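# Slide the door fully open without slamming or tipping

## Task

Push the sliding door open to the end of its travel and leave it resting there without the robot holding it. The door must not be slammed open or shut, the coffee table must still stand upright at the end, and the robot must not topple or finish leaning.

## Robot and tools

ROBOT. The LinearBot has a base that drives in any direction and a column about 1.75 m tall. A carriage rides 0 to 1.0 m along the column (lift_m) and carries two identical six-joint arms, each ending in a two-finger gripper. Arm bases sit roughly 0.57 m + lift_m above the floor, and parts of the carriage hang about 0.15 m lower. A hand can reach 0.78 m from its shoulder but only about 0.38 m below its arm base. A hand is about 0.16 m long and 0.1 m wide (0.14 m with fingers open). The parked arm pose is joints 1-6 = 0, 0.05, 0.05, 1.45, 0, 0; with both parked the robot is roughly 0.95 m wide and 0.7 m long. Cameras: carriage_camera is fixed, facing forward and tilted about 20 degrees down; left_wrist_camera and right_wrist_camera look out beyond the fingertips. The carriage camera and parked fingertips can be up to 0.45 m above the arm bases. The wheels are strong (7 N m). Loose objects may occasionally get a short push from outside.

FRAMES. Base frame: origin on the floor below the base centre, x forward, y left, z up. left_hand and right_hand are reported in it, as the point between that hand's finger pads; quat_wxyz rotates base axes onto hand axes (hand z runs along the fingers, fingers open along hand y; an upward hand with joints 1, 5, 6 at 0 reads 1, 0, 0, 0). These readings drift from truth, more at long reach. The odometry frame is the base frame at scene start; base_odometry counts wheel rotation, so slipping looks like motion. Heading grows to the left, range -3.142 to 3.142.

execute_actions. Arguments: actions (a list holding one action, or empty to just get state and images) and cameras (list from carriage_camera, left_wrist_camera, right_wrist_camera, all; omitted, null or ["all"] gives all, [] gives none; an unknown name rejects the call). An action may contain base, joints or both; they begin together and may finish at different times; each action lasts at most 15 s. base takes exactly one relative offset, measured from the base position in the latest state report: translate_m (metres, forward positive, -2 to 2), strafe_m (metres, left positive, -2 to 2) or rotate_rad (radians, counter-clockwise positive, -6.3 to 6.3). joints is one dictionary shared by the lift and both arms, keyed by name, each value an absolute target: lift_m 0 to 1 m (tolerance 0.004); for left_ and right_: joint1_rad -2.617 to 3.054 (turn about vertical, 0 ahead, positive left, ±0.02); joint2_rad 0 to 3.141 (shoulder: 0 upper arm level pointing back, 1.57 vertical, 3.14 level pointing forward, ±0.055); joint3_rad 0 to 3.141 (elbow, 0 folded, 3.14 straight, ±0.055); joint4_rad -1.57 to 1.57 (wrist pitch, positive lifts fingertips, ±0.04); joint5_rad -1.57 to 1.57 (wrist yaw, positive swings fingertips right, opposite sense to joint1, ±0.02); joint6_rad -2.094 to 2.094 (roll about the finger axis, positive clockwise seen from the forearm, ±0.02); gripper_m 0 to 0.093 m pad gap (±0.004). Anything left out may keep pushing toward its earlier target without being reported. An unknown key or out-of-range number rejects the call and nothing moves. Once a result shows a stop, any further execute_actions, wait or finished_scene calls in that same reply are skipped. The pictures line lists camera names in image order.

wait: seconds 0 to 10; commands nothing new, returns state and images. zoom_image: camera plus region [x0, y0, x1, y1] in pixels from the top-left, at most 504 by 504, only on a camera with a full image in the latest result. finished_scene: scene = the current scene's number; it ends the scene for good after the last command has been held, and reports success. Replying without any tool call ends the session.

RESULTS. base_status and joint_status describe how the last accepted action ended: done (for the base, wheels turned the commanded amount even if slipping; a 1-2 mm move may stop short yet say done); off_target (resting away from target, maybe still pushing; normal for a gripper holding something); contact_stop or time_out (target dropped, holds where it stopped); not_followed with a "joint command not followed" line and cause (an arm's targets were blocked by a self-collision check; the gripper still acts, and blocked targets may be retried each action); limit_stop_at_motor_heat (resend the target). on_its_own covers uncommanded parts; its "held at" is the held target, not the position. motor_effort is percent of maximum, positive toward higher joint values, peak in brackets; readings carry fixed error and noise. Rising lift effort means load; lift effort dropping as it lowers means a hand is resting on something. drive_wheels (ignore sign) staying high at rest means the base is still pressing. Joint torques follow joint_positions order, with offsets and noise. Motor temperatures give a block per arm. ARM HIT means an arm struck the robot hard.

CONTACT AND CAUTIONS. The base stops on heavy wheel effort or an arm pushed out of place, but late or not at all, not during turns, and often not while an arm is also commanded; it may coast about 0.3 m after an arm touches something. After a blocked drive, back off about 0.2 m the way you came (undo a turn), repeat if still pressed; a retry can stop for no reason. Arms have no contact stop: blocked arms keep pushing and snap to target when freed. To clear a withheld arm, move only it away first, then the other in a later action. Never let the arms strike or press each other. Tipping is irreversible and unreported except in images; risk grows with high carriage, outstretched arms, loads, pulling, and sudden stops. The column can hit a table edge the base slips under; reversing into one can topple the robot. A level hand sags 10-17 cm under 1 kg. Grippers squeeze about 45-60 N per pad. Outstretched arms heat fast, even while you think: MOTOR HOT from 75 °C, a 10 s arm stop at 90 °C, and at 100 °C the arm goes limp. The robot holds its last command while you think. Move the door smoothly, let go so it stays open by itself, and avoid drops and hard shoves.

Each tool is called after "Call:" as name(argument=value, ...), one argument or row to a line, values as JSON.

## Session

Call:
execute_actions(
  actions=[],
)

Scene clock: 0.00 s.
Joint torques (N m, as the arm reports them, + toward a larger angle): no reading
Motor temperatures (°C, as the motors report them): left_arm=[27 30 27 31 27 30] | right_arm=[29 26 28 27 27 29]
base_odometry: x=+0.000 y=+0.000 heading=+0.000 (m, m, rad; odometry frame)
base_status: not commanded
joint_positions: lift_m=+0.298 left_joint1_rad=-0.012 left_joint2_rad=+0.042 left_joint3_rad=+0.021 left_joint4_rad=+1.439 left_joint5_rad=+0.013 left_joint6_rad=-0.009 left_gripper_m=+0.094 right_joint1_rad=-0.001 right_joint2_rad=+0.038 right_joint3_rad=+0.044 right_joint4_rad=+1.420 right_joint5_rad=-0.036 right_joint6_rad=+0.001 right_gripper_m=+0.094
joint_status: not commanded
motor_effort: lift_m=+22 drive_wheels=-2 (%)
left_hand: x=+0.3169 y=+0.3259 z=+1.3192 quat_wxyz=(+0.997, +0.006, +0.076, -0.011) (m; base frame)
right_hand: x=+0.3135 y=-0.3224 z=+1.3249 quat_wxyz=(+0.997, -0.018, +0.072, +0.001) (m; base frame)
pictures: carriage_camera, left_wrist_camera, right_wrist_camera
Images, in order (width x height): carriage_camera 504x504, left_wrist_camera 504x504, right_wrist_camera 504x504.

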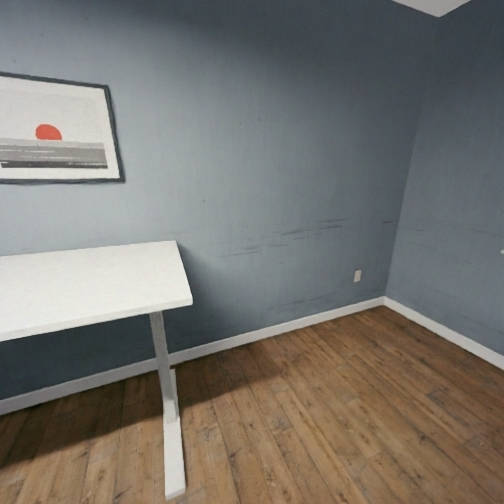

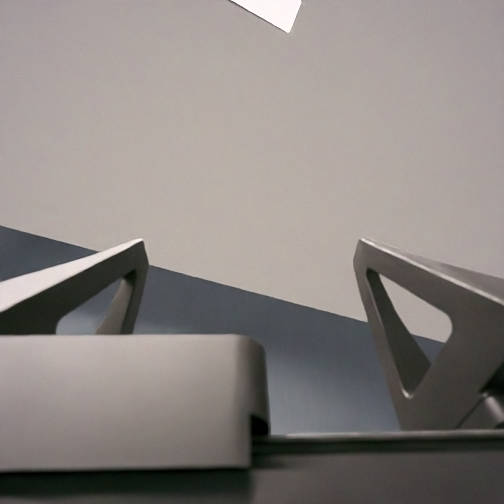

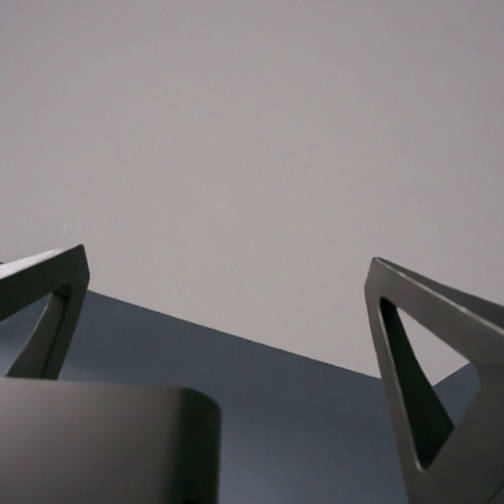

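Call:
execute_actions(
  actions=[
    {"base":{"rotate_rad":-1.5}},
  ],
  cameras=["carriage_camera"],
)

Call:
execute_actions(
  actions=[
    {"base":{"rotate_rad":-1.4}},
  ],
  cameras=["carriage_camera"],
)

Call:
execute_actions(
  actions=[
    {"base":{"rotate_rad":-1.5}},
  ],
  cameras=["carriage_camera"],
)

Scene clock: 5.00 s.
Joint torques (N m, as the arm reports them, + toward a larger angle): left_arm=[ 0.04  3.71  5.73 -0.02  0.09 -0.01] | right_arm=[-0.22  3.76  5.81 -0.06 -0.03  0.02]
Motor temperatures (°C, as the motors report them): left_arm=[27 30 27 31 27 30] | right_arm=[29 27 28 27 27 29]
base_odometry: x=+0.000 y=+0.000 heading=-1.500 (m, m, rad; odometry frame)
base_status: done
joint_positions: lift_m=+0.298 left_joint1_rad=-0.012 left_joint2_rad=+0.042 left_joint3_rad=+0.021 left_joint4_rad=+1.439 left_joint5_rad=+0.013 left_joint6_rad=-0.009 left_gripper_m=+0.094 right_joint1_rad=-0.001 right_joint2_rad=+0.038 right_joint3_rad=+0.044 right_joint4_rad=+1.420 right_joint5_rad=-0.036 right_joint6_rad=+0.001 right_gripper_m=+0.094
joint_status: not commanded
motor_effort: lift_m=+22(22) drive_wheels=+4(12) (%)
left_hand: x=+0.3169 y=+0.3259 z=+1.3192 quat_wxyz=(+0.997, +0.006, +0.076, -0.011) (m; base frame)
right_hand: x=+0.3136 y=-0.3224 z=+1.3249 quat_wxyz=(+0.997, -0.018, +0.073, +0.001) (m; base frame)
pictures: carriage_camera
Images, in order (width x height): carriage_camera 504x504.

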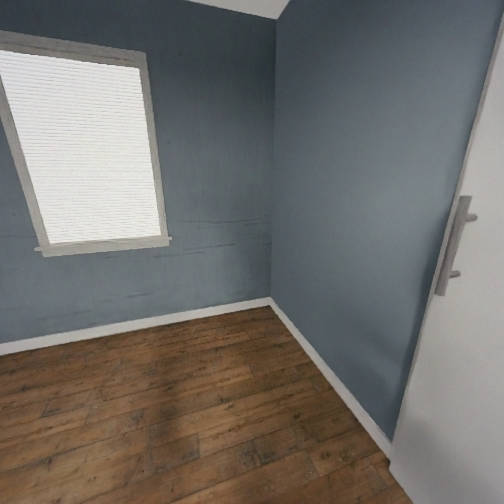

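Scene clock: 7.93 s.
Joint torques (N m, as the arm reports them, + toward a larger angle): left_arm=[ 0.02  3.58  5.68 -0.04  0.11  0.04] | right_arm=[-0.17  3.74  5.85 -0.04 -0.06 -0.01]
Motor temperatures (°C, as the motors report them): left_arm=[27 30 27 31 27 30] | right_arm=[29 27 29 27 27 29]
base_odometry: x=+0.000 y=+0.000 heading=-2.900 (m, m, rad; odometry frame)
base_status: done
joint_positions: lift_m=+0.298 left_joint1_rad=-0.012 left_joint2_rad=+0.042 left_joint3_rad=+0.021 left_joint4_rad=+1.439 left_joint5_rad=+0.013 left_joint6_rad=-0.009 left_gripper_m=+0.094 right_joint1_rad=-0.001 right_joint2_rad=+0.038 right_joint3_rad=+0.044 right_joint4_rad=+1.420 right_joint5_rad=-0.036 right_joint6_rad=+0.001 right_gripper_m=+0.094
joint_status: not commanded
motor_effort: lift_m=+22(22) drive_wheels=+4(12) (%)
left_hand: x=+0.3170 y=+0.3259 z=+1.3192 quat_wxyz=(+0.997, +0.006, +0.076, -0.011) (m; base frame)
right_hand: x=+0.3136 y=-0.3224 z=+1.3249 quat_wxyz=(+0.997, -0.018, +0.073, +0.001) (m; base frame)
pictures: carriage_camera
Images, in order (width x height): carriage_camera 504x504.

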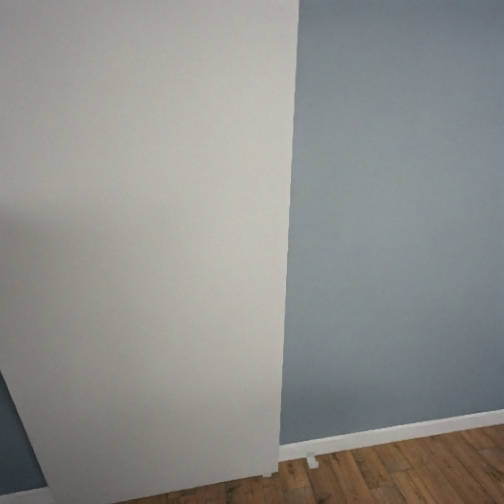

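Scene clock: 10.97 s.
Joint torques (N m, as the arm reports them, + toward a larger angle): left_arm=[ 0.05  3.65  5.63 -0.02  0.08 -0.02] | right_arm=[-0.26  3.74  5.75 -0.07 -0.04  0.  ]
Motor temperatures (°C, as the motors report them): left_arm=[27 31 28 31 27 30] | right_arm=[29 27 29 27 27 29]
base_odometry: x=+0.000 y=+0.000 heading=+1.884 (m, m, rad; odometry frame)
base_status: done
joint_positions: lift_m=+0.298 left_joint1_rad=-0.012 left_joint2_rad=+0.042 left_joint3_rad=+0.021 left_joint4_rad=+1.439 left_joint5_rad=+0.013 left_joint6_rad=-0.009 left_gripper_m=+0.094 right_joint1_rad=-0.001 right_joint2_rad=+0.038 right_joint3_rad=+0.044 right_joint4_rad=+1.420 right_joint5_rad=-0.036 right_joint6_rad=+0.001 right_gripper_m=+0.094
joint_status: not commanded
motor_effort: lift_m=+22(22) drive_wheels=+4(12) (%)
left_hand: x=+0.3170 y=+0.3259 z=+1.3192 quat_wxyz=(+0.997, +0.006, +0.076, -0.011) (m; base frame)
right_hand: x=+0.3136 y=-0.3225 z=+1.3249 quat_wxyz=(+0.997, -0.018, +0.073, +0.001) (m; base frame)
pictures: carriage_camera
Images, in order (width x height): carriage_camera 504x504.

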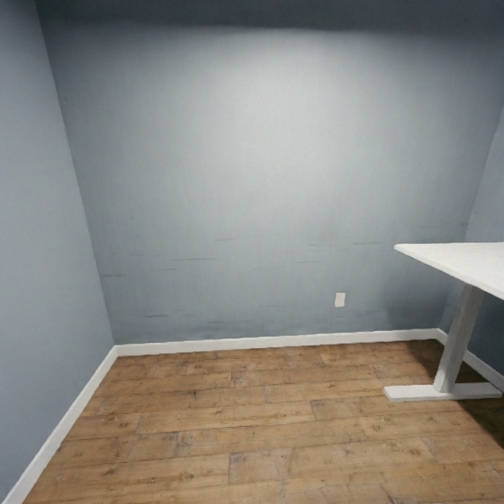

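Call:
execute_actions(
  actions=[
    {"base":{"rotate_rad":1.59},"joints":{"lift_m":0.6}},
  ],
  cameras=["carriage_camera"],
)

Call:
execute_actions(
  actions=[
    {"base":{"translate_m":-0.3},"joints":{"lift_m":0.3}},
  ],
  cameras=["carriage_camera"],
)

Scene clock: 19.40 s.
Joint torques (N m, as the arm reports them, + toward a larger angle): left_arm=[-0.01  3.91  5.96 -0.01  0.07  0.01] | right_arm=[-0.21  3.59  5.79 -0.01 -0.05  0.  ]
Motor temperatures (°C, as the motors report them): left_arm=[27 31 28 31 27 30] | right_arm=[29 27 30 27 27 29]
base_odometry: x=+0.000 y=+0.000 heading=-2.810 (m, m, rad; odometry frame)
base_status: done
joint_positions: lift_m=+0.600 left_joint1_rad=-0.012 left_joint2_rad=+0.042 left_joint3_rad=+0.021 left_joint4_rad=+1.438 left_joint5_rad=+0.013 left_joint6_rad=-0.009 left_gripper_m=+0.094 right_joint1_rad=-0.001 right_joint2_rad=+0.038 right_joint3_rad=+0.044 right_joint4_rad=+1.418 right_joint5_rad=-0.036 right_joint6_rad=+0.001 right_gripper_m=+0.094
joint_status: all done
motor_effort: lift_m=+23(27) drive_wheels=+5(15) (%)
left_hand: x=+0.3173 y=+0.3259 z=+1.6211 quat_wxyz=(+0.997, +0.006, +0.077, -0.011) (m; base frame)
right_hand: x=+0.3139 y=-0.3225 z=+1.6268 quat_wxyz=(+0.997, -0.018, +0.073, +0.001) (m; base frame)
pictures: carriage_camera
Images, in order (width x height): carriage_camera 504x504.

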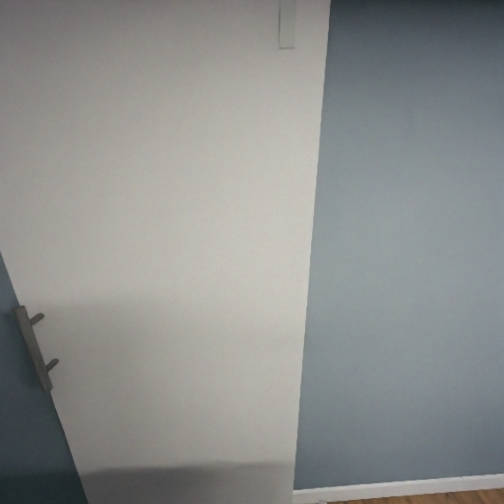

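Scene clock: 21.87 s.
Joint torques (N m, as the arm reports them, + toward a larger angle): left_arm=[ 0.05  3.95  5.8  -0.04  0.05  0.06] | right_arm=[-0.22  3.7   5.84 -0.07 -0.05  0.  ]
Motor temperatures (°C, as the motors report them): left_arm=[27 31 28 31 27 30] | right_arm=[29 28 30 27 27 29]
base_odometry: x=+0.284 y=+0.098 heading=-2.809 (m, m, rad; odometry frame)
base_status: done
joint_positions: lift_m=+0.300 left_joint1_rad=-0.012 left_joint2_rad=+0.042 left_joint3_rad=+0.021 left_joint4_rad=+1.438 left_joint5_rad=+0.013 left_joint6_rad=-0.009 left_gripper_m=+0.094 right_joint1_rad=-0.001 right_joint2_rad=+0.038 right_joint3_rad=+0.044 right_joint4_rad=+1.421 right_joint5_rad=-0.036 right_joint6_rad=+0.001 right_gripper_m=+0.094
joint_status: all done
motor_effort: lift_m=+20(22) drive_wheels=-5(15) (%)
left_hand: x=+0.3172 y=+0.3259 z=+1.3215 quat_wxyz=(+0.997, +0.006, +0.077, -0.011) (m; base frame)
right_hand: x=+0.3134 y=-0.3225 z=+1.3272 quat_wxyz=(+0.997, -0.018, +0.072, +0.001) (m; base frame)
pictures: carriage_camera
Images, in order (width x height): carriage_camera 504x504.

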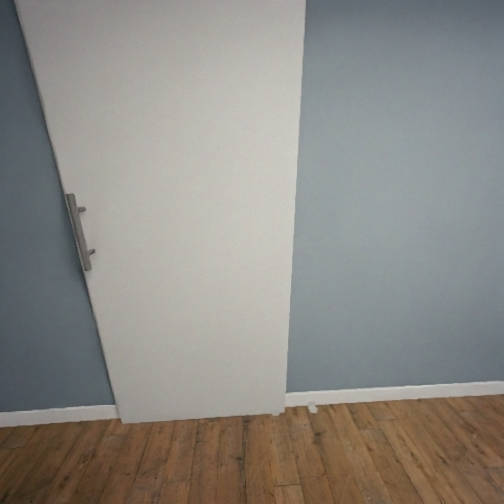

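Call:
zoom_image(
  camera="carriage_camera",
  region=[240,370,360,430],
)

Region (240, 370, 360, 430) of carriage_camera's 504x504 image, scaled by 4.200, with more detail than that image has.

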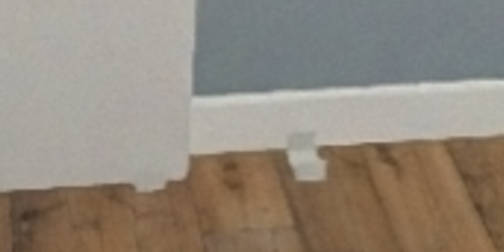

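Call:
execute_actions(
  actions=[
    {"base":{"strafe_m":0.45},"joints":{"left_joint2_rad":1.0,"left_joint3_rad":1.0,"left_joint4_rad":0,"left_gripper_m":0,"lift_m":0.2}},
  ],
)

Scene clock: 31.10 s.
Joint torques (N m, as the arm reports them, + toward a larger angle): left_arm=[ 0.16 -1.41  8.79  2.43  0.02  0.  ] | right_arm=[-0.19  3.6   5.87 -0.08 -0.04  0.  ]
Motor temperatures (°C, as the motors report them): left_arm=[27 31 29 31 27 30] | right_arm=[29 28 31 27 27 29]
base_odometry: x=+0.431 y=-0.327 heading=-2.809 (m, m, rad; odometry frame)
base_status: done
joint_positions: lift_m=+0.200 left_joint1_rad=-0.012 left_joint2_rad=+0.990 left_joint3_rad=+0.987 left_joint4_rad=+0.019 left_joint5_rad=+0.013 left_joint6_rad=-0.009 left_gripper_m=+0.000 right_joint1_rad=-0.001 right_joint2_rad=+0.038 right_joint3_rad=+0.044 right_joint4_rad=+1.420 right_joint5_rad=-0.036 right_joint6_rad=+0.001 right_gripper_m=+0.094
joint_status: all done
motor_effort: lift_m=+19(20) drive_wheels=-2(9) (%)
left_hand: x=+0.6433 y=+0.3218 z=+1.1963 quat_wxyz=(+0.712, +0.006, +0.702, -0.012) (m; base frame)
right_hand: x=+0.3135 y=-0.3225 z=+1.2273 quat_wxyz=(+0.997, -0.018, +0.072, +0.001) (m; base frame)
pictures: carriage_camera, left_wrist_camera, right_wrist_camera
Images, in order (width x height): carriage_camera 504x504, left_wrist_camera 504x504, right_wrist_camera 504x504.

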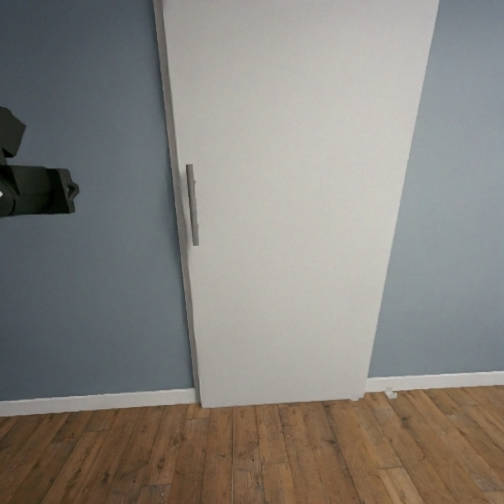

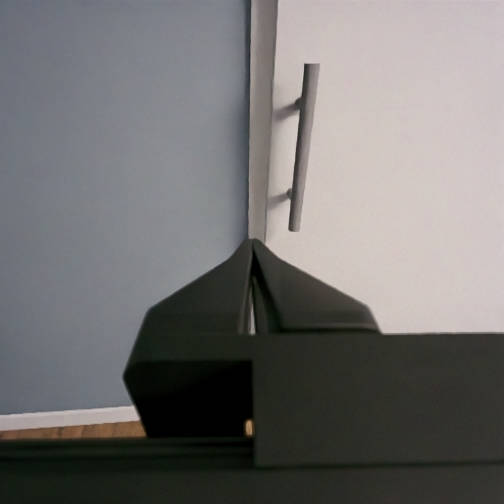

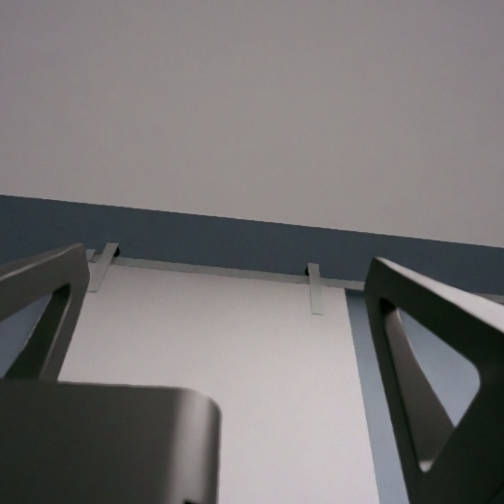

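Call:
execute_actions(
  actions=[
    {"base":{"translate_m":0.35},"joints":{"lift_m":0.05}},
  ],
)

Scene clock: 36.27 s.
Joint torques (N m, as the arm reports them, + toward a larger angle): left_arm=[ 0.01 -1.34  7.88  2.53  0.09  0.02] | right_arm=[-0.13  3.54  5.89 -0.07 -0.05 -0.01]
Motor temperatures (°C, as the motors report them): left_arm=[27 31 30 33 27 30] | right_arm=[29 28 31 27 27 29]
base_odometry: x=+0.100 y=-0.442 heading=-2.808 (m, m, rad; odometry frame)
base_status: done
joint_positions: lift_m=+0.050 left_joint1_rad=-0.012 left_joint2_rad=+0.990 left_joint3_rad=+0.999 left_joint4_rad=+0.010 left_joint5_rad=+0.013 left_joint6_rad=-0.009 left_gripper_m=+0.000 right_joint1_rad=-0.001 right_joint2_rad=+0.038 right_joint3_rad=+0.044 right_joint4_rad=+1.420 right_joint5_rad=-0.036 right_joint6_rad=+0.001 right_gripper_m=+0.094
joint_status: all done
motor_effort: lift_m=+20(20) drive_wheels=-5(12) (%)
left_hand: x=+0.6426 y=+0.3219 z=+1.0501 quat_wxyz=(+0.714, +0.006, +0.700, -0.012) (m; base frame)
right_hand: x=+0.3134 y=-0.3224 z=+1.0772 quat_wxyz=(+0.997, -0.018, +0.072, +0.001) (m; base frame)
pictures: carriage_camera, left_wrist_camera, right_wrist_camera
Images, in order (width x height): carriage_camera 504x504, left_wrist_camera 504x504, right_wrist_camera 504x504.

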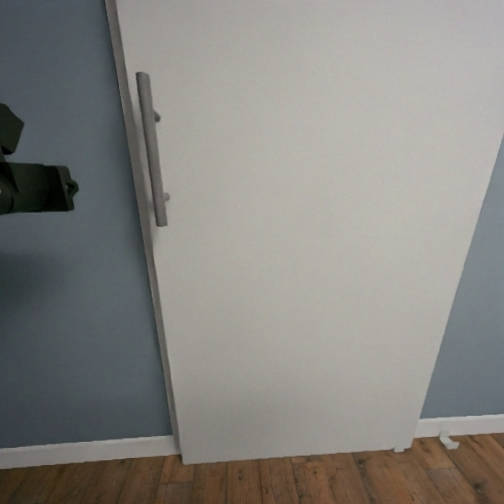

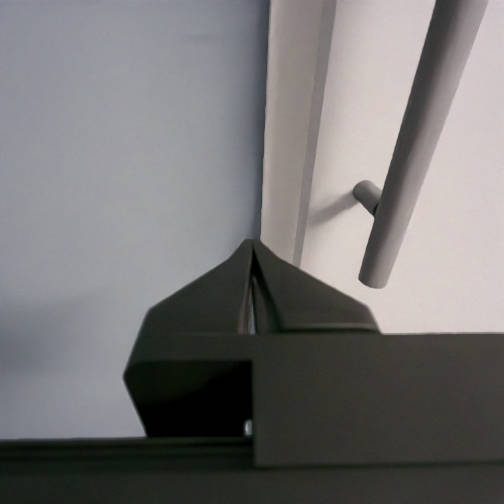

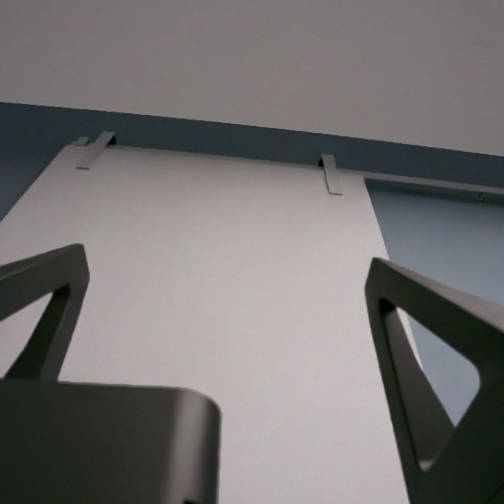

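Call:
execute_actions(
  actions=[
    {"base":{"translate_m":0.1},"joints":{"lift_m":0.1}},
  ],
)

Scene clock: 39.93 s.
Joint torques (N m, as the arm reports them, + toward a larger angle): left_arm=[-0.11 -1.7   7.7   2.49  0.09  0.  ] | right_arm=[-0.28  3.72  5.84 -0.07 -0.06 -0.01]
Motor temperatures (°C, as the motors report them): left_arm=[27 31 30 33 27 30] | right_arm=[29 28 31 27 27 29]
base_odometry: x=+0.006 y=-0.475 heading=-2.808 (m, m, rad; odometry frame)
base_status: done
joint_positions: lift_m=+0.100 left_joint1_rad=-0.012 left_joint2_rad=+0.990 left_joint3_rad=+0.999 left_joint4_rad=+0.013 left_joint5_rad=+0.013 left_joint6_rad=-0.009 left_gripper_m=+0.000 right_joint1_rad=-0.001 right_joint2_rad=+0.038 right_joint3_rad=+0.044 right_joint4_rad=+1.420 right_joint5_rad=-0.036 right_joint6_rad=+0.001 right_gripper_m=+0.094
joint_status: all done
motor_effort: lift_m=+23(29) drive_wheels=-4(11) (%)
left_hand: x=+0.6426 y=+0.3219 z=+1.1004 quat_wxyz=(+0.715, +0.006, +0.699, -0.012) (m; base frame)
right_hand: x=+0.3136 y=-0.3224 z=+1.1268 quat_wxyz=(+0.997, -0.018, +0.073, +0.001) (m; base frame)
pictures: carriage_camera, left_wrist_camera, right_wrist_camera
Images, in order (width x height): carriage_camera 504x504, left_wrist_camera 504x504, right_wrist_camera 504x504.

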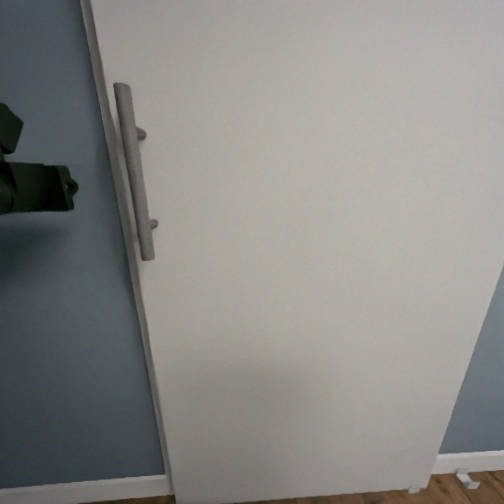

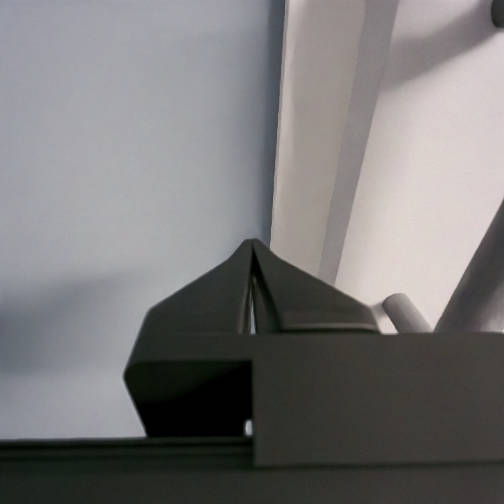

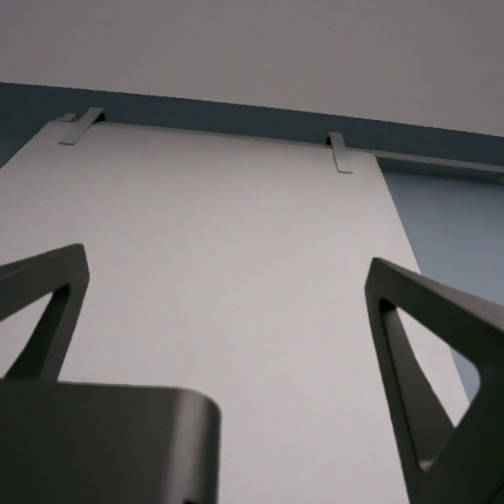

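Call:
execute_actions(
  actions=[
    {"base":{"translate_m":0.14}},
  ],
)

Call:
execute_actions(
  actions=[
    {"base":{"strafe_m":-0.15}},
  ],
)

Scene clock: 43.80 s.
Joint torques (N m, as the arm reports them, + toward a larger angle): left_arm=[-0.06  6.44  7.72  4.12 -0.06  0.05] | right_arm=[-0.24  3.57  5.92  0.01 -0.05  0.02]
Motor temperatures (°C, as the motors report them): left_arm=[27 31 31 34 27 30] | right_arm=[29 28 31 27 27 29]
base_odometry: x=-0.123 y=-0.520 heading=-2.806 (m, m, rad; odometry frame)
base_status: translate_m contact_stop (by the wheels' count: +0.136 of +0.140)
joint_positions: lift_m=+0.100 left_joint1_rad=-0.012 left_joint2_rad=+0.891 left_joint3_rad=+0.999 left_joint4_rad=-0.117 left_joint5_rad=+0.020 left_joint6_rad=-0.009 left_gripper_m=+0.000 right_joint1_rad=-0.001 right_joint2_rad=+0.038 right_joint3_rad=+0.044 right_joint4_rad=+1.416 right_joint5_rad=-0.036 right_joint6_rad=+0.001 right_gripper_m=+0.094
joint_status: not commanded
motor_effort: lift_m=+23(23) drive_wheels=+10(13) (%)
left_hand: x=+0.6140 y=+0.3209 z=+1.1015 quat_wxyz=(+0.704, +0.008, +0.710, -0.015) (m; base frame)
right_hand: x=+0.3144 y=-0.3224 z=+1.1267 quat_wxyz=(+0.997, -0.018, +0.074, +0.001) (m; base frame)
pictures: carriage_camera, left_wrist_camera, right_wrist_camera
Images, in order (width x height): carriage_camera 504x504, left_wrist_camera 504x504, right_wrist_camera 504x504.

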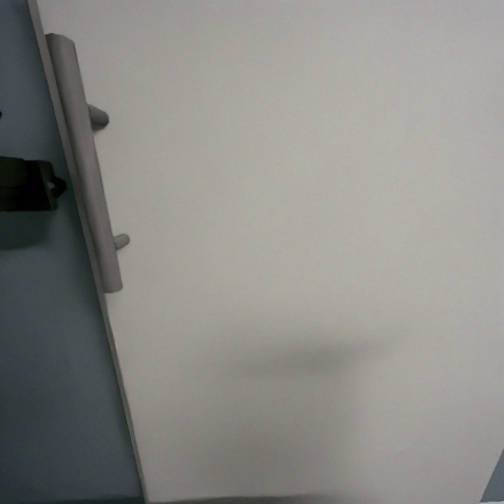

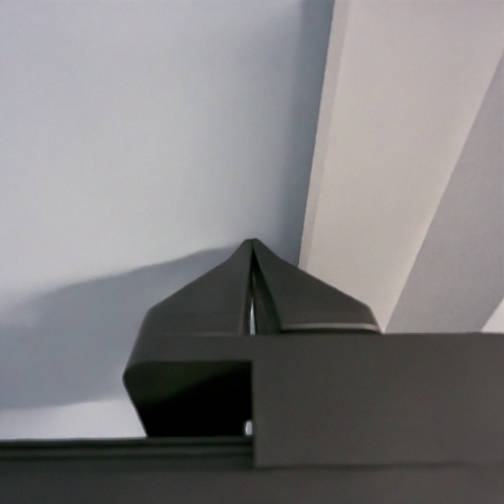

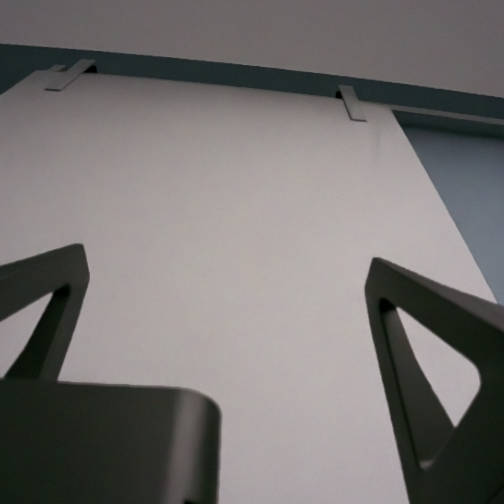

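not run: a stop came earlier in this reply.

Hit the wall; back off slightly, then push the door edge.

Call:
execute_actions(
  actions=[
    {"base":{"translate_m":-0.05}},
  ],
  cameras=[],
)

Call:
execute_actions(
  actions=[
    {"base":{"strafe_m":-0.15}},
  ],
)

Scene clock: 46.47 s.
Joint torques (N m, as the arm reports them, + toward a larger angle): left_arm=[ 0.07 -1.05  7.66  2.76  0.01  0.02] | right_arm=[-0.16  3.6   5.89  0.01 -0.03  0.  ]
Motor temperatures (°C, as the motors report them): left_arm=[27 31 31 36 27 30] | right_arm=[29 28 31 27 27 29]
base_odometry: x=-0.076 y=-0.504 heading=-2.806 (m, m, rad; odometry frame)
base_status: done
joint_positions: lift_m=+0.100 left_joint1_rad=-0.012 left_joint2_rad=+0.984 left_joint3_rad=+0.999 left_joint4_rad=-0.004 left_joint5_rad=+0.016 left_joint6_rad=-0.009 left_gripper_m=+0.000 right_joint1_rad=-0.001 right_joint2_rad=+0.038 right_joint3_rad=+0.044 right_joint4_rad=+1.418 right_joint5_rad=-0.036 right_joint6_rad=+0.001 right_gripper_m=+0.094
joint_status: not commanded
motor_effort: lift_m=+23(23) drive_wheels=+6(8) (%)
left_hand: x=+0.6409 y=+0.3213 z=+1.0985 quat_wxyz=(+0.711, +0.007, +0.703, -0.013) (m; base frame)
right_hand: x=+0.3141 y=-0.3224 z=+1.1268 quat_wxyz=(+0.997, -0.018, +0.074, +0.001) (m; base frame)
pictures: none
No camera images: the call's "cameras" was empty. Leave "cameras" out to get every camera's image.

Scene clock: 48.27 s.
Joint torques (N m, as the arm reports them, + toward a larger angle): left_arm=[-0.77 -1.11  7.57  2.64  0.12 -0.05] | right_arm=[-0.19  3.63  5.77 -0.03 -0.05 -0.01]
Motor temperatures (°C, as the motors report them): left_arm=[27 31 31 36 27 30] | right_arm=[29 28 31 27 27 29]
base_odometry: x=-0.113 y=-0.398 heading=-2.806 (m, m, rad; odometry frame)
base_status: strafe_m contact_stop (by the wheels' count: -0.112 of -0.150)
joint_positions: lift_m=+0.100 left_joint1_rad=-0.003 left_joint2_rad=+0.984 left_joint3_rad=+0.999 left_joint4_rad=+0.004 left_joint5_rad=+0.007 left_joint6_rad=-0.004 left_gripper_m=+0.000 right_joint1_rad=-0.001 right_joint2_rad=+0.038 right_joint3_rad=+0.044 right_joint4_rad=+1.418 right_joint5_rad=-0.035 right_joint6_rad=+0.001 right_gripper_m=+0.094
joint_status: not commanded
motor_effort: lift_m=+23(23) drive_wheels=-2(18) (%)
left_hand: x=+0.6410 y=+0.3263 z=+1.1003 quat_wxyz=(+0.714, +0.002, +0.701, -0.005) (m; base frame)
right_hand: x=+0.3139 y=-0.3225 z=+1.1268 quat_wxyz=(+0.997, -0.018, +0.073, +0.001) (m; base frame)
pictures: carriage_camera, left_wrist_camera, right_wrist_camera
Images, in order (width x height): carriage_camera 504x504, left_wrist_camera 504x504, right_wrist_camera 504x504.

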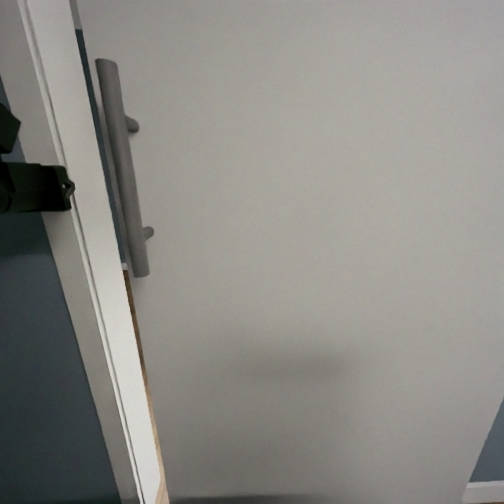

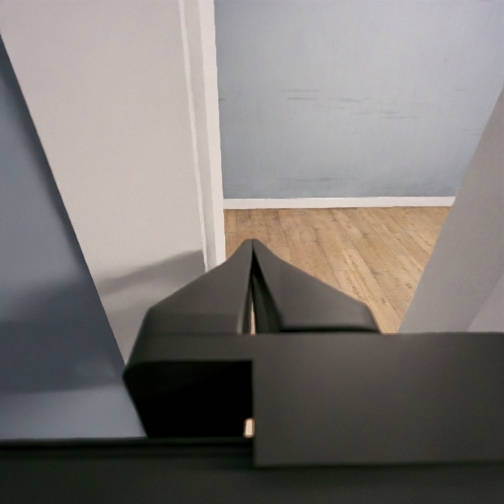

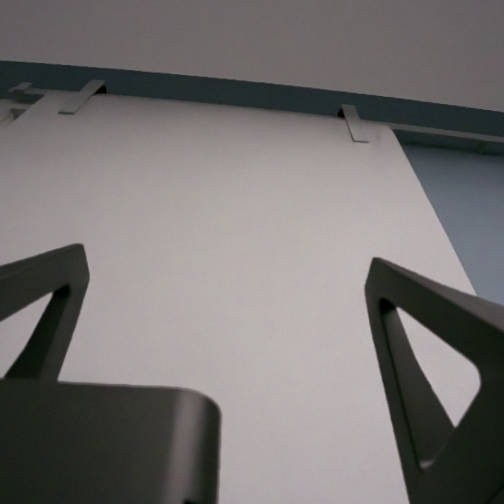

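Call:
execute_actions(
  actions=[
    {"base":{"translate_m":0.04}},
  ],
  cameras=[],
)

Call:
execute_actions(
  actions=[
    {"base":{"strafe_m":-0.2},"joints":{"left_joint6_rad":0}},
  ],
)

Scene clock: 52.90 s.
Joint torques (N m, as the arm reports them, + toward a larger angle): left_arm=[-0.82 -1.13  8.15  2.59  0.13 -0.06] | right_arm=[-0.2   3.47  5.88 -0.03 -0.06  0.01]
Motor temperatures (°C, as the motors report them): left_arm=[27 31 32 36 27 30] | right_arm=[29 28 32 27 27 29]
base_odometry: x=-0.151 y=-0.411 heading=-2.806 (m, m, rad; odometry frame)
base_status: done
joint_positions: lift_m=+0.100 left_joint1_rad=-0.003 left_joint2_rad=+0.984 left_joint3_rad=+0.999 left_joint4_rad=+0.005 left_joint5_rad=+0.008 left_joint6_rad=-0.004 left_gripper_m=+0.000 right_joint1_rad=-0.001 right_joint2_rad=+0.038 right_joint3_rad=+0.044 right_joint4_rad=+1.418 right_joint5_rad=-0.035 right_joint6_rad=+0.001 right_gripper_m=+0.094
joint_status: not commanded
motor_effort: lift_m=+23(23) drive_wheels=-5(10) (%)
left_hand: x=+0.6410 y=+0.3261 z=+1.1006 quat_wxyz=(+0.714, +0.002, +0.700, -0.005) (m; base frame)
right_hand: x=+0.3141 y=-0.3225 z=+1.1268 quat_wxyz=(+0.997, -0.018, +0.074, +0.001) (m; base frame)
pictures: none
No camera images: the call's "cameras" was empty. Leave "cameras" out to get every camera's image.

Scene clock: 54.97 s.
Joint torques (N m, as the arm reports them, + toward a larger angle): left_arm=[-0.85 -1.06  7.76  2.62  0.13 -0.01] | right_arm=[-0.23  3.59  5.82 -0.01 -0.08  0.03]
Motor temperatures (°C, as the motors report them): left_arm=[27 31 32 36 27 30] | right_arm=[29 28 32 27 27 29]
base_odometry: x=-0.217 y=-0.222 heading=-2.806 (m, m, rad; odometry frame)
base_status: done
joint_positions: lift_m=+0.100 left_joint1_rad=-0.002 left_joint2_rad=+0.984 left_joint3_rad=+0.999 left_joint4_rad=+0.005 left_joint5_rad=+0.007 left_joint6_rad=+0.000 left_gripper_m=+0.000 right_joint1_rad=-0.001 right_joint2_rad=+0.038 right_joint3_rad=+0.044 right_joint4_rad=+1.418 right_joint5_rad=-0.035 right_joint6_rad=+0.001 right_gripper_m=+0.094
joint_status: all done
motor_effort: lift_m=+23(23) drive_wheels=-1(12) (%)
left_hand: x=+0.6410 y=+0.3268 z=+1.1006 quat_wxyz=(+0.714, +0.003, +0.700, -0.003) (m; base frame)
right_hand: x=+0.3141 y=-0.3225 z=+1.1268 quat_wxyz=(+0.997, -0.018, +0.074, +0.001) (m; base frame)
pictures: carriage_camera, left_wrist_camera, right_wrist_camera
Images, in order (width x height): carriage_camera 504x504, left_wrist_camera 504x504, right_wrist_camera 504x504.

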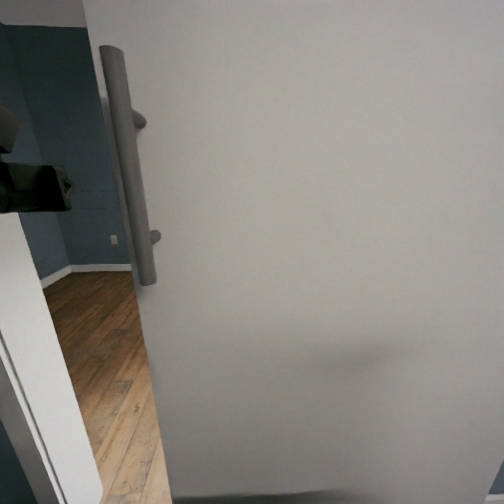

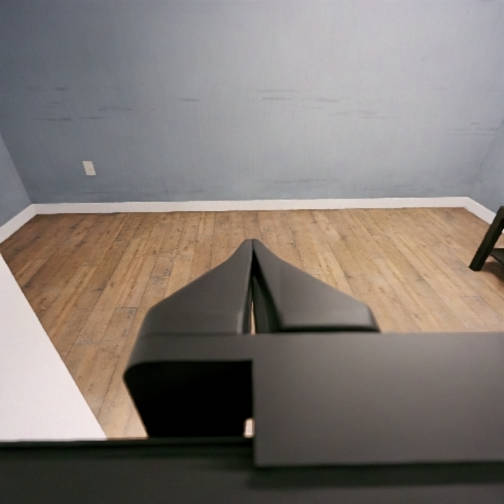

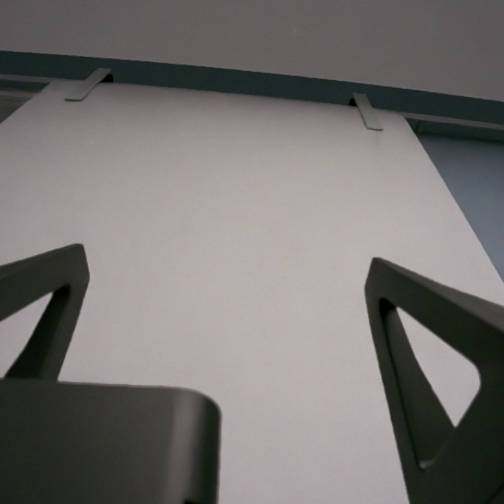

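Call:
execute_actions(
  actions=[
    {"base":{"translate_m":0.04},"joints":{"left_joint6_rad":0}},
  ],
  cameras=[],
)

Call:
execute_actions(
  actions=[
    {"base":{"strafe_m":-0.25},"joints":{"left_joint6_rad":0}},
  ],
  cameras=[],
)

Call:
execute_actions(
  actions=[
    {"base":{"strafe_m":-0.2},"joints":{"left_joint6_rad":0}},
  ],
)

Scene clock: 59.30 s.
Joint torques (N m, as the arm reports them, + toward a larger angle): left_arm=[-1.12 -1.16  7.91  2.58  0.16 -0.01] | right_arm=[-0.16  3.66  5.87  0.03 -0.03 -0.01]
Motor temperatures (°C, as the motors report them): left_arm=[27 31 32 37 27 30] | right_arm=[29 28 32 27 27 29]
base_odometry: x=-0.255 y=-0.235 heading=-2.806 (m, m, rad; odometry frame)
base_status: done
joint_positions: lift_m=+0.100 left_joint1_rad=-0.002 left_joint2_rad=+0.984 left_joint3_rad=+0.999 left_joint4_rad=+0.006 left_joint5_rad=+0.008 left_joint6_rad=+0.000 left_gripper_m=+0.000 right_joint1_rad=-0.001 right_joint2_rad=+0.038 right_joint3_rad=+0.044 right_joint4_rad=+1.417 right_joint5_rad=-0.035 right_joint6_rad=+0.001 right_gripper_m=+0.094
joint_status: all done
motor_effort: lift_m=+23(23) drive_wheels=-5(9) (%)
left_hand: x=+0.6410 y=+0.3266 z=+1.1008 quat_wxyz=(+0.714, +0.003, +0.700, -0.003) (m; base frame)
right_hand: x=+0.3142 y=-0.3225 z=+1.1268 quat_wxyz=(+0.997, -0.018, +0.074, +0.001) (m; base frame)
pictures: none
No camera images: the call's "cameras" was empty. Leave "cameras" out to get every camera's image.

Scene clock: 61.37 s.
Joint torques (N m, as the arm reports them, + toward a larger angle): left_arm=[-1.09 -1.02  7.77  2.59  0.1   0.05] | right_arm=[-0.23  3.76  5.76 -0.06 -0.09  0.01]
Motor temperatures (°C, as the motors report them): left_arm=[27 31 32 37 27 30] | right_arm=[29 28 32 27 27 29]
base_odometry: x=-0.319 y=-0.054 heading=-2.806 (m, m, rad; odometry frame)
base_status: strafe_m contact_stop (by the wheels' count: -0.192 of -0.250)
joint_positions: lift_m=+0.100 left_joint1_rad=-0.003 left_joint2_rad=+0.985 left_joint3_rad=+0.999 left_joint4_rad=+0.007 left_joint5_rad=+0.006 left_joint6_rad=-0.002 left_gripper_m=+0.000 right_joint1_rad=-0.001 right_joint2_rad=+0.038 right_joint3_rad=+0.044 right_joint4_rad=+1.418 right_joint5_rad=-0.034 right_joint6_rad=+0.001 right_gripper_m=+0.094
joint_status: all done
motor_effort: lift_m=+23(23) drive_wheels=+1(17) (%)
left_hand: x=+0.6412 y=+0.3263 z=+1.1010 quat_wxyz=(+0.715, +0.003, +0.699, -0.004) (m; base frame)
right_hand: x=+0.3139 y=-0.3228 z=+1.1270 quat_wxyz=(+0.997, -0.017, +0.073, +0.001) (m; base frame)
pictures: none
No camera images: the call's "cameras" was empty. Leave "cameras" out to get every camera's image.

not run: a stop came earlier in this reply.

Call:
execute_actions(
  actions=[],
)

Scene clock: 63.57 s.
Joint torques (N m, as the arm reports them, + toward a larger angle): left_arm=[-0.76 -1.1   7.79  2.59  0.14  0.01] | right_arm=[-0.23  3.6   5.83 -0.03 -0.06  0.01]
Motor temperatures (°C, as the motors report them): left_arm=[27 31 33 37 27 30] | right_arm=[29 28 32 27 27 29]
base_odometry: x=-0.319 y=-0.054 heading=-2.806 (m, m, rad; odometry frame)
base_status: strafe_m contact_stop (by the wheels' count: -0.192 of -0.250)
joint_positions: lift_m=+0.100 left_joint1_rad=-0.003 left_joint2_rad=+0.985 left_joint3_rad=+0.999 left_joint4_rad=+0.007 left_joint5_rad=+0.008 left_joint6_rad=-0.002 left_gripper_m=+0.000 right_joint1_rad=-0.001 right_joint2_rad=+0.038 right_joint3_rad=+0.044 right_joint4_rad=+1.418 right_joint5_rad=-0.034 right_joint6_rad=+0.001 right_gripper_m=+0.094
joint_status: all done
motor_effort: lift_m=+23(23) drive_wheels=+1(17) (%)
left_hand: x=+0.6412 y=+0.3261 z=+1.1010 quat_wxyz=(+0.715, +0.003, +0.699, -0.005) (m; base frame)
right_hand: x=+0.3139 y=-0.3228 z=+1.1270 quat_wxyz=(+0.997, -0.017, +0.073, +0.001) (m; base frame)
pictures: carriage_camera, left_wrist_camera, right_wrist_camera
Images, in order (width x height): carriage_camera 504x504, left_wrist_camera 504x504, right_wrist_camera 504x504.

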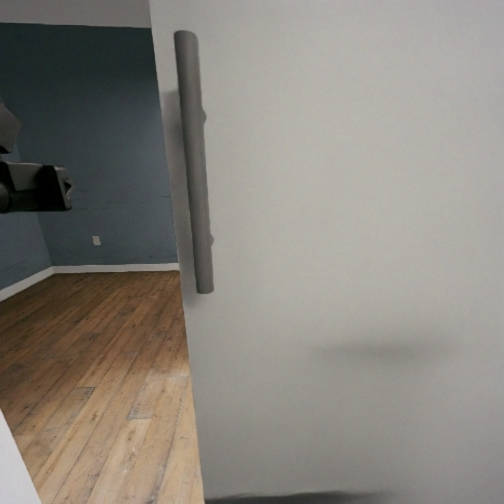

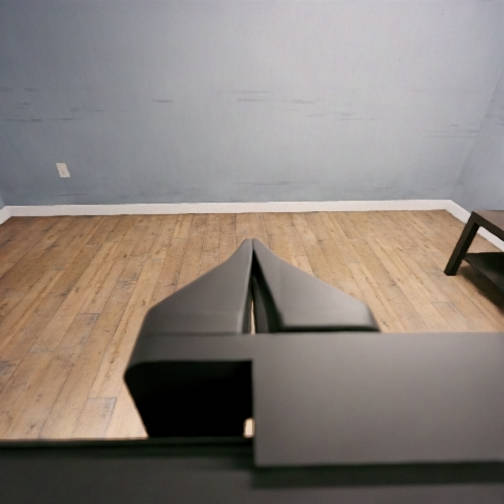

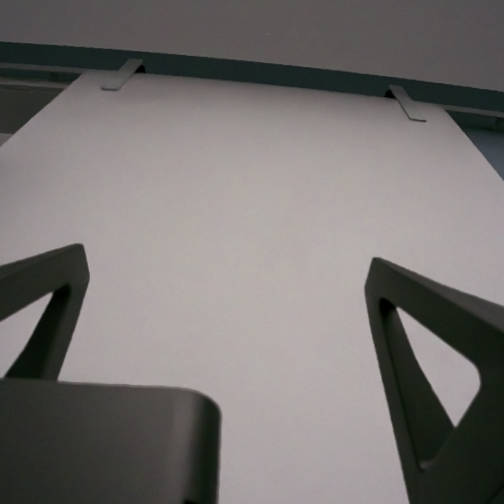

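Call:
execute_actions(
  actions=[
    {"base":{"strafe_m":-0.25},"joints":{"left_joint6_rad":0}},
  ],
)

Scene clock: 67.93 s.
Joint torques (N m, as the arm reports them, + toward a larger angle): left_arm=[-0.89 -1.05  7.83  2.55  0.15  0.  ] | right_arm=[-0.33  3.67  5.79 -0.06 -0.1   0.  ]
Motor temperatures (°C, as the motors report them): left_arm=[27 31 33 37 28 30] | right_arm=[29 29 32 27 27 29]
base_odometry: x=-0.389 y=+0.147 heading=-2.805 (m, m, rad; odometry frame)
base_status: strafe_m contact_stop (by the wheels' count: -0.213 of -0.250)
joint_positions: lift_m=+0.100 left_joint1_rad=-0.004 left_joint2_rad=+0.985 left_joint3_rad=+0.999 left_joint4_rad=+0.009 left_joint5_rad=+0.007 left_joint6_rad=-0.001 left_gripper_m=+0.000 right_joint1_rad=-0.001 right_joint2_rad=+0.038 right_joint3_rad=+0.044 right_joint4_rad=+1.419 right_joint5_rad=-0.034 right_joint6_rad=+0.001 right_gripper_m=+0.094
joint_status: all done
motor_effort: lift_m=+23(23) drive_wheels=-2(14) (%)
left_hand: x=+0.6412 y=+0.3260 z=+1.1013 quat_wxyz=(+0.715, +0.004, +0.699, -0.004) (m; base frame)
right_hand: x=+0.3136 y=-0.3227 z=+1.1271 quat_wxyz=(+0.997, -0.017, +0.073, +0.001) (m; base frame)
pictures: carriage_camera, left_wrist_camera, right_wrist_camera
Images, in order (width x height): carriage_camera 504x504, left_wrist_camera 504x504, right_wrist_camera 504x504.

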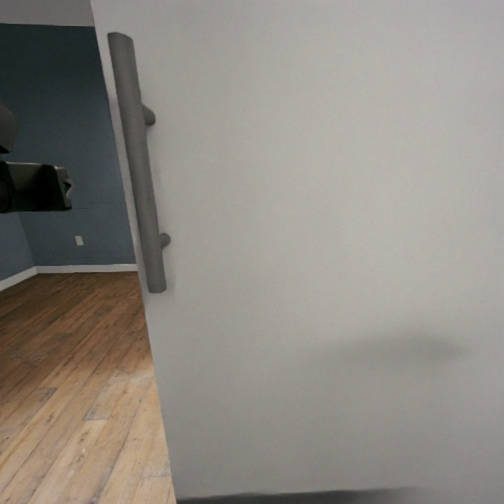

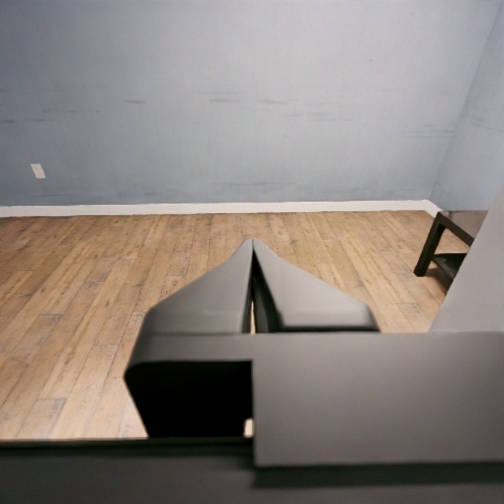

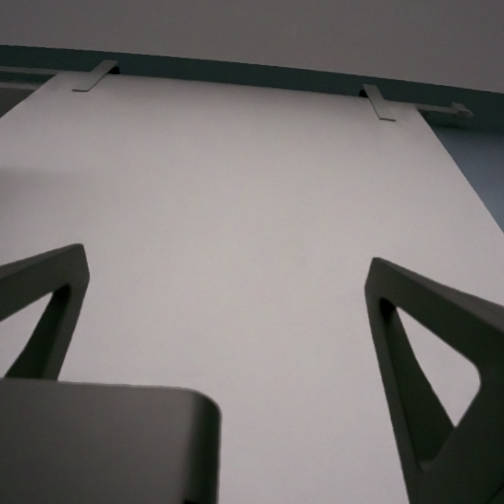

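Call:
execute_actions(
  actions=[
    {"base":{"strafe_m":-0.15},"joints":{"left_joint6_rad":0}},
  ],
)

Call:
execute_actions(
  actions=[
    {"base":{"strafe_m":-0.08},"joints":{"left_joint6_rad":0}},
  ],
)

Scene clock: 72.20 s.
Joint torques (N m, as the arm reports them, + toward a larger angle): left_arm=[-1.08 -0.98  8.    2.58  0.16  0.  ] | right_arm=[-0.2   3.7   5.72 -0.05 -0.07  0.01]
Motor temperatures (°C, as the motors report them): left_arm=[27 31 33 38 28 30] | right_arm=[29 29 32 27 27 29]
base_odometry: x=-0.436 y=+0.280 heading=-2.805 (m, m, rad; odometry frame)
base_status: strafe_m contact_stop (by the wheels' count: -0.140 of -0.150)
joint_positions: lift_m=+0.100 left_joint1_rad=-0.001 left_joint2_rad=+0.985 left_joint3_rad=+0.999 left_joint4_rad=+0.009 left_joint5_rad=+0.006 left_joint6_rad=-0.001 left_gripper_m=+0.000 right_joint1_rad=-0.001 right_joint2_rad=+0.038 right_joint3_rad=+0.044 right_joint4_rad=+1.419 right_joint5_rad=-0.034 right_joint6_rad=+0.001 right_gripper_m=+0.094
joint_status: all done
motor_effort: lift_m=+23(23) drive_wheels=-1(12) (%)
left_hand: x=+0.6412 y=+0.3272 z=+1.1013 quat_wxyz=(+0.715, +0.002, +0.699, -0.003) (m; base frame)
right_hand: x=+0.3135 y=-0.3228 z=+1.1271 quat_wxyz=(+0.997, -0.017, +0.072, +0.001) (m; base frame)
pictures: carriage_camera, left_wrist_camera, right_wrist_camera
Images, in order (width x height): carriage_camera 504x504, left_wrist_camera 504x504, right_wrist_camera 504x504.

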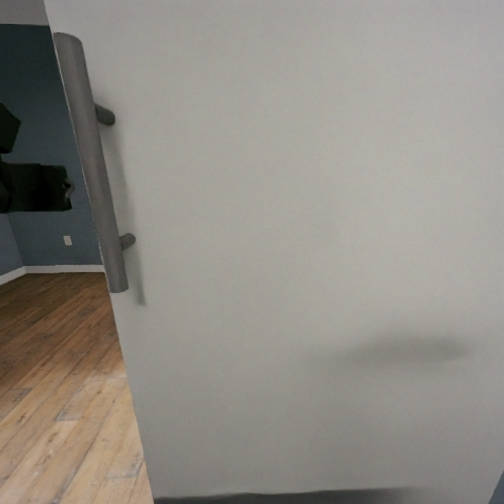

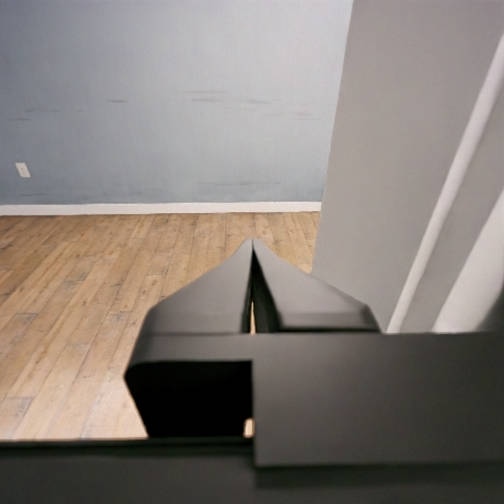

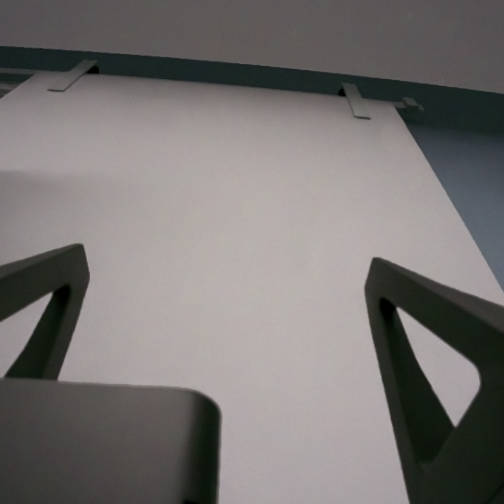

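not run: a stop came earlier in this reply.


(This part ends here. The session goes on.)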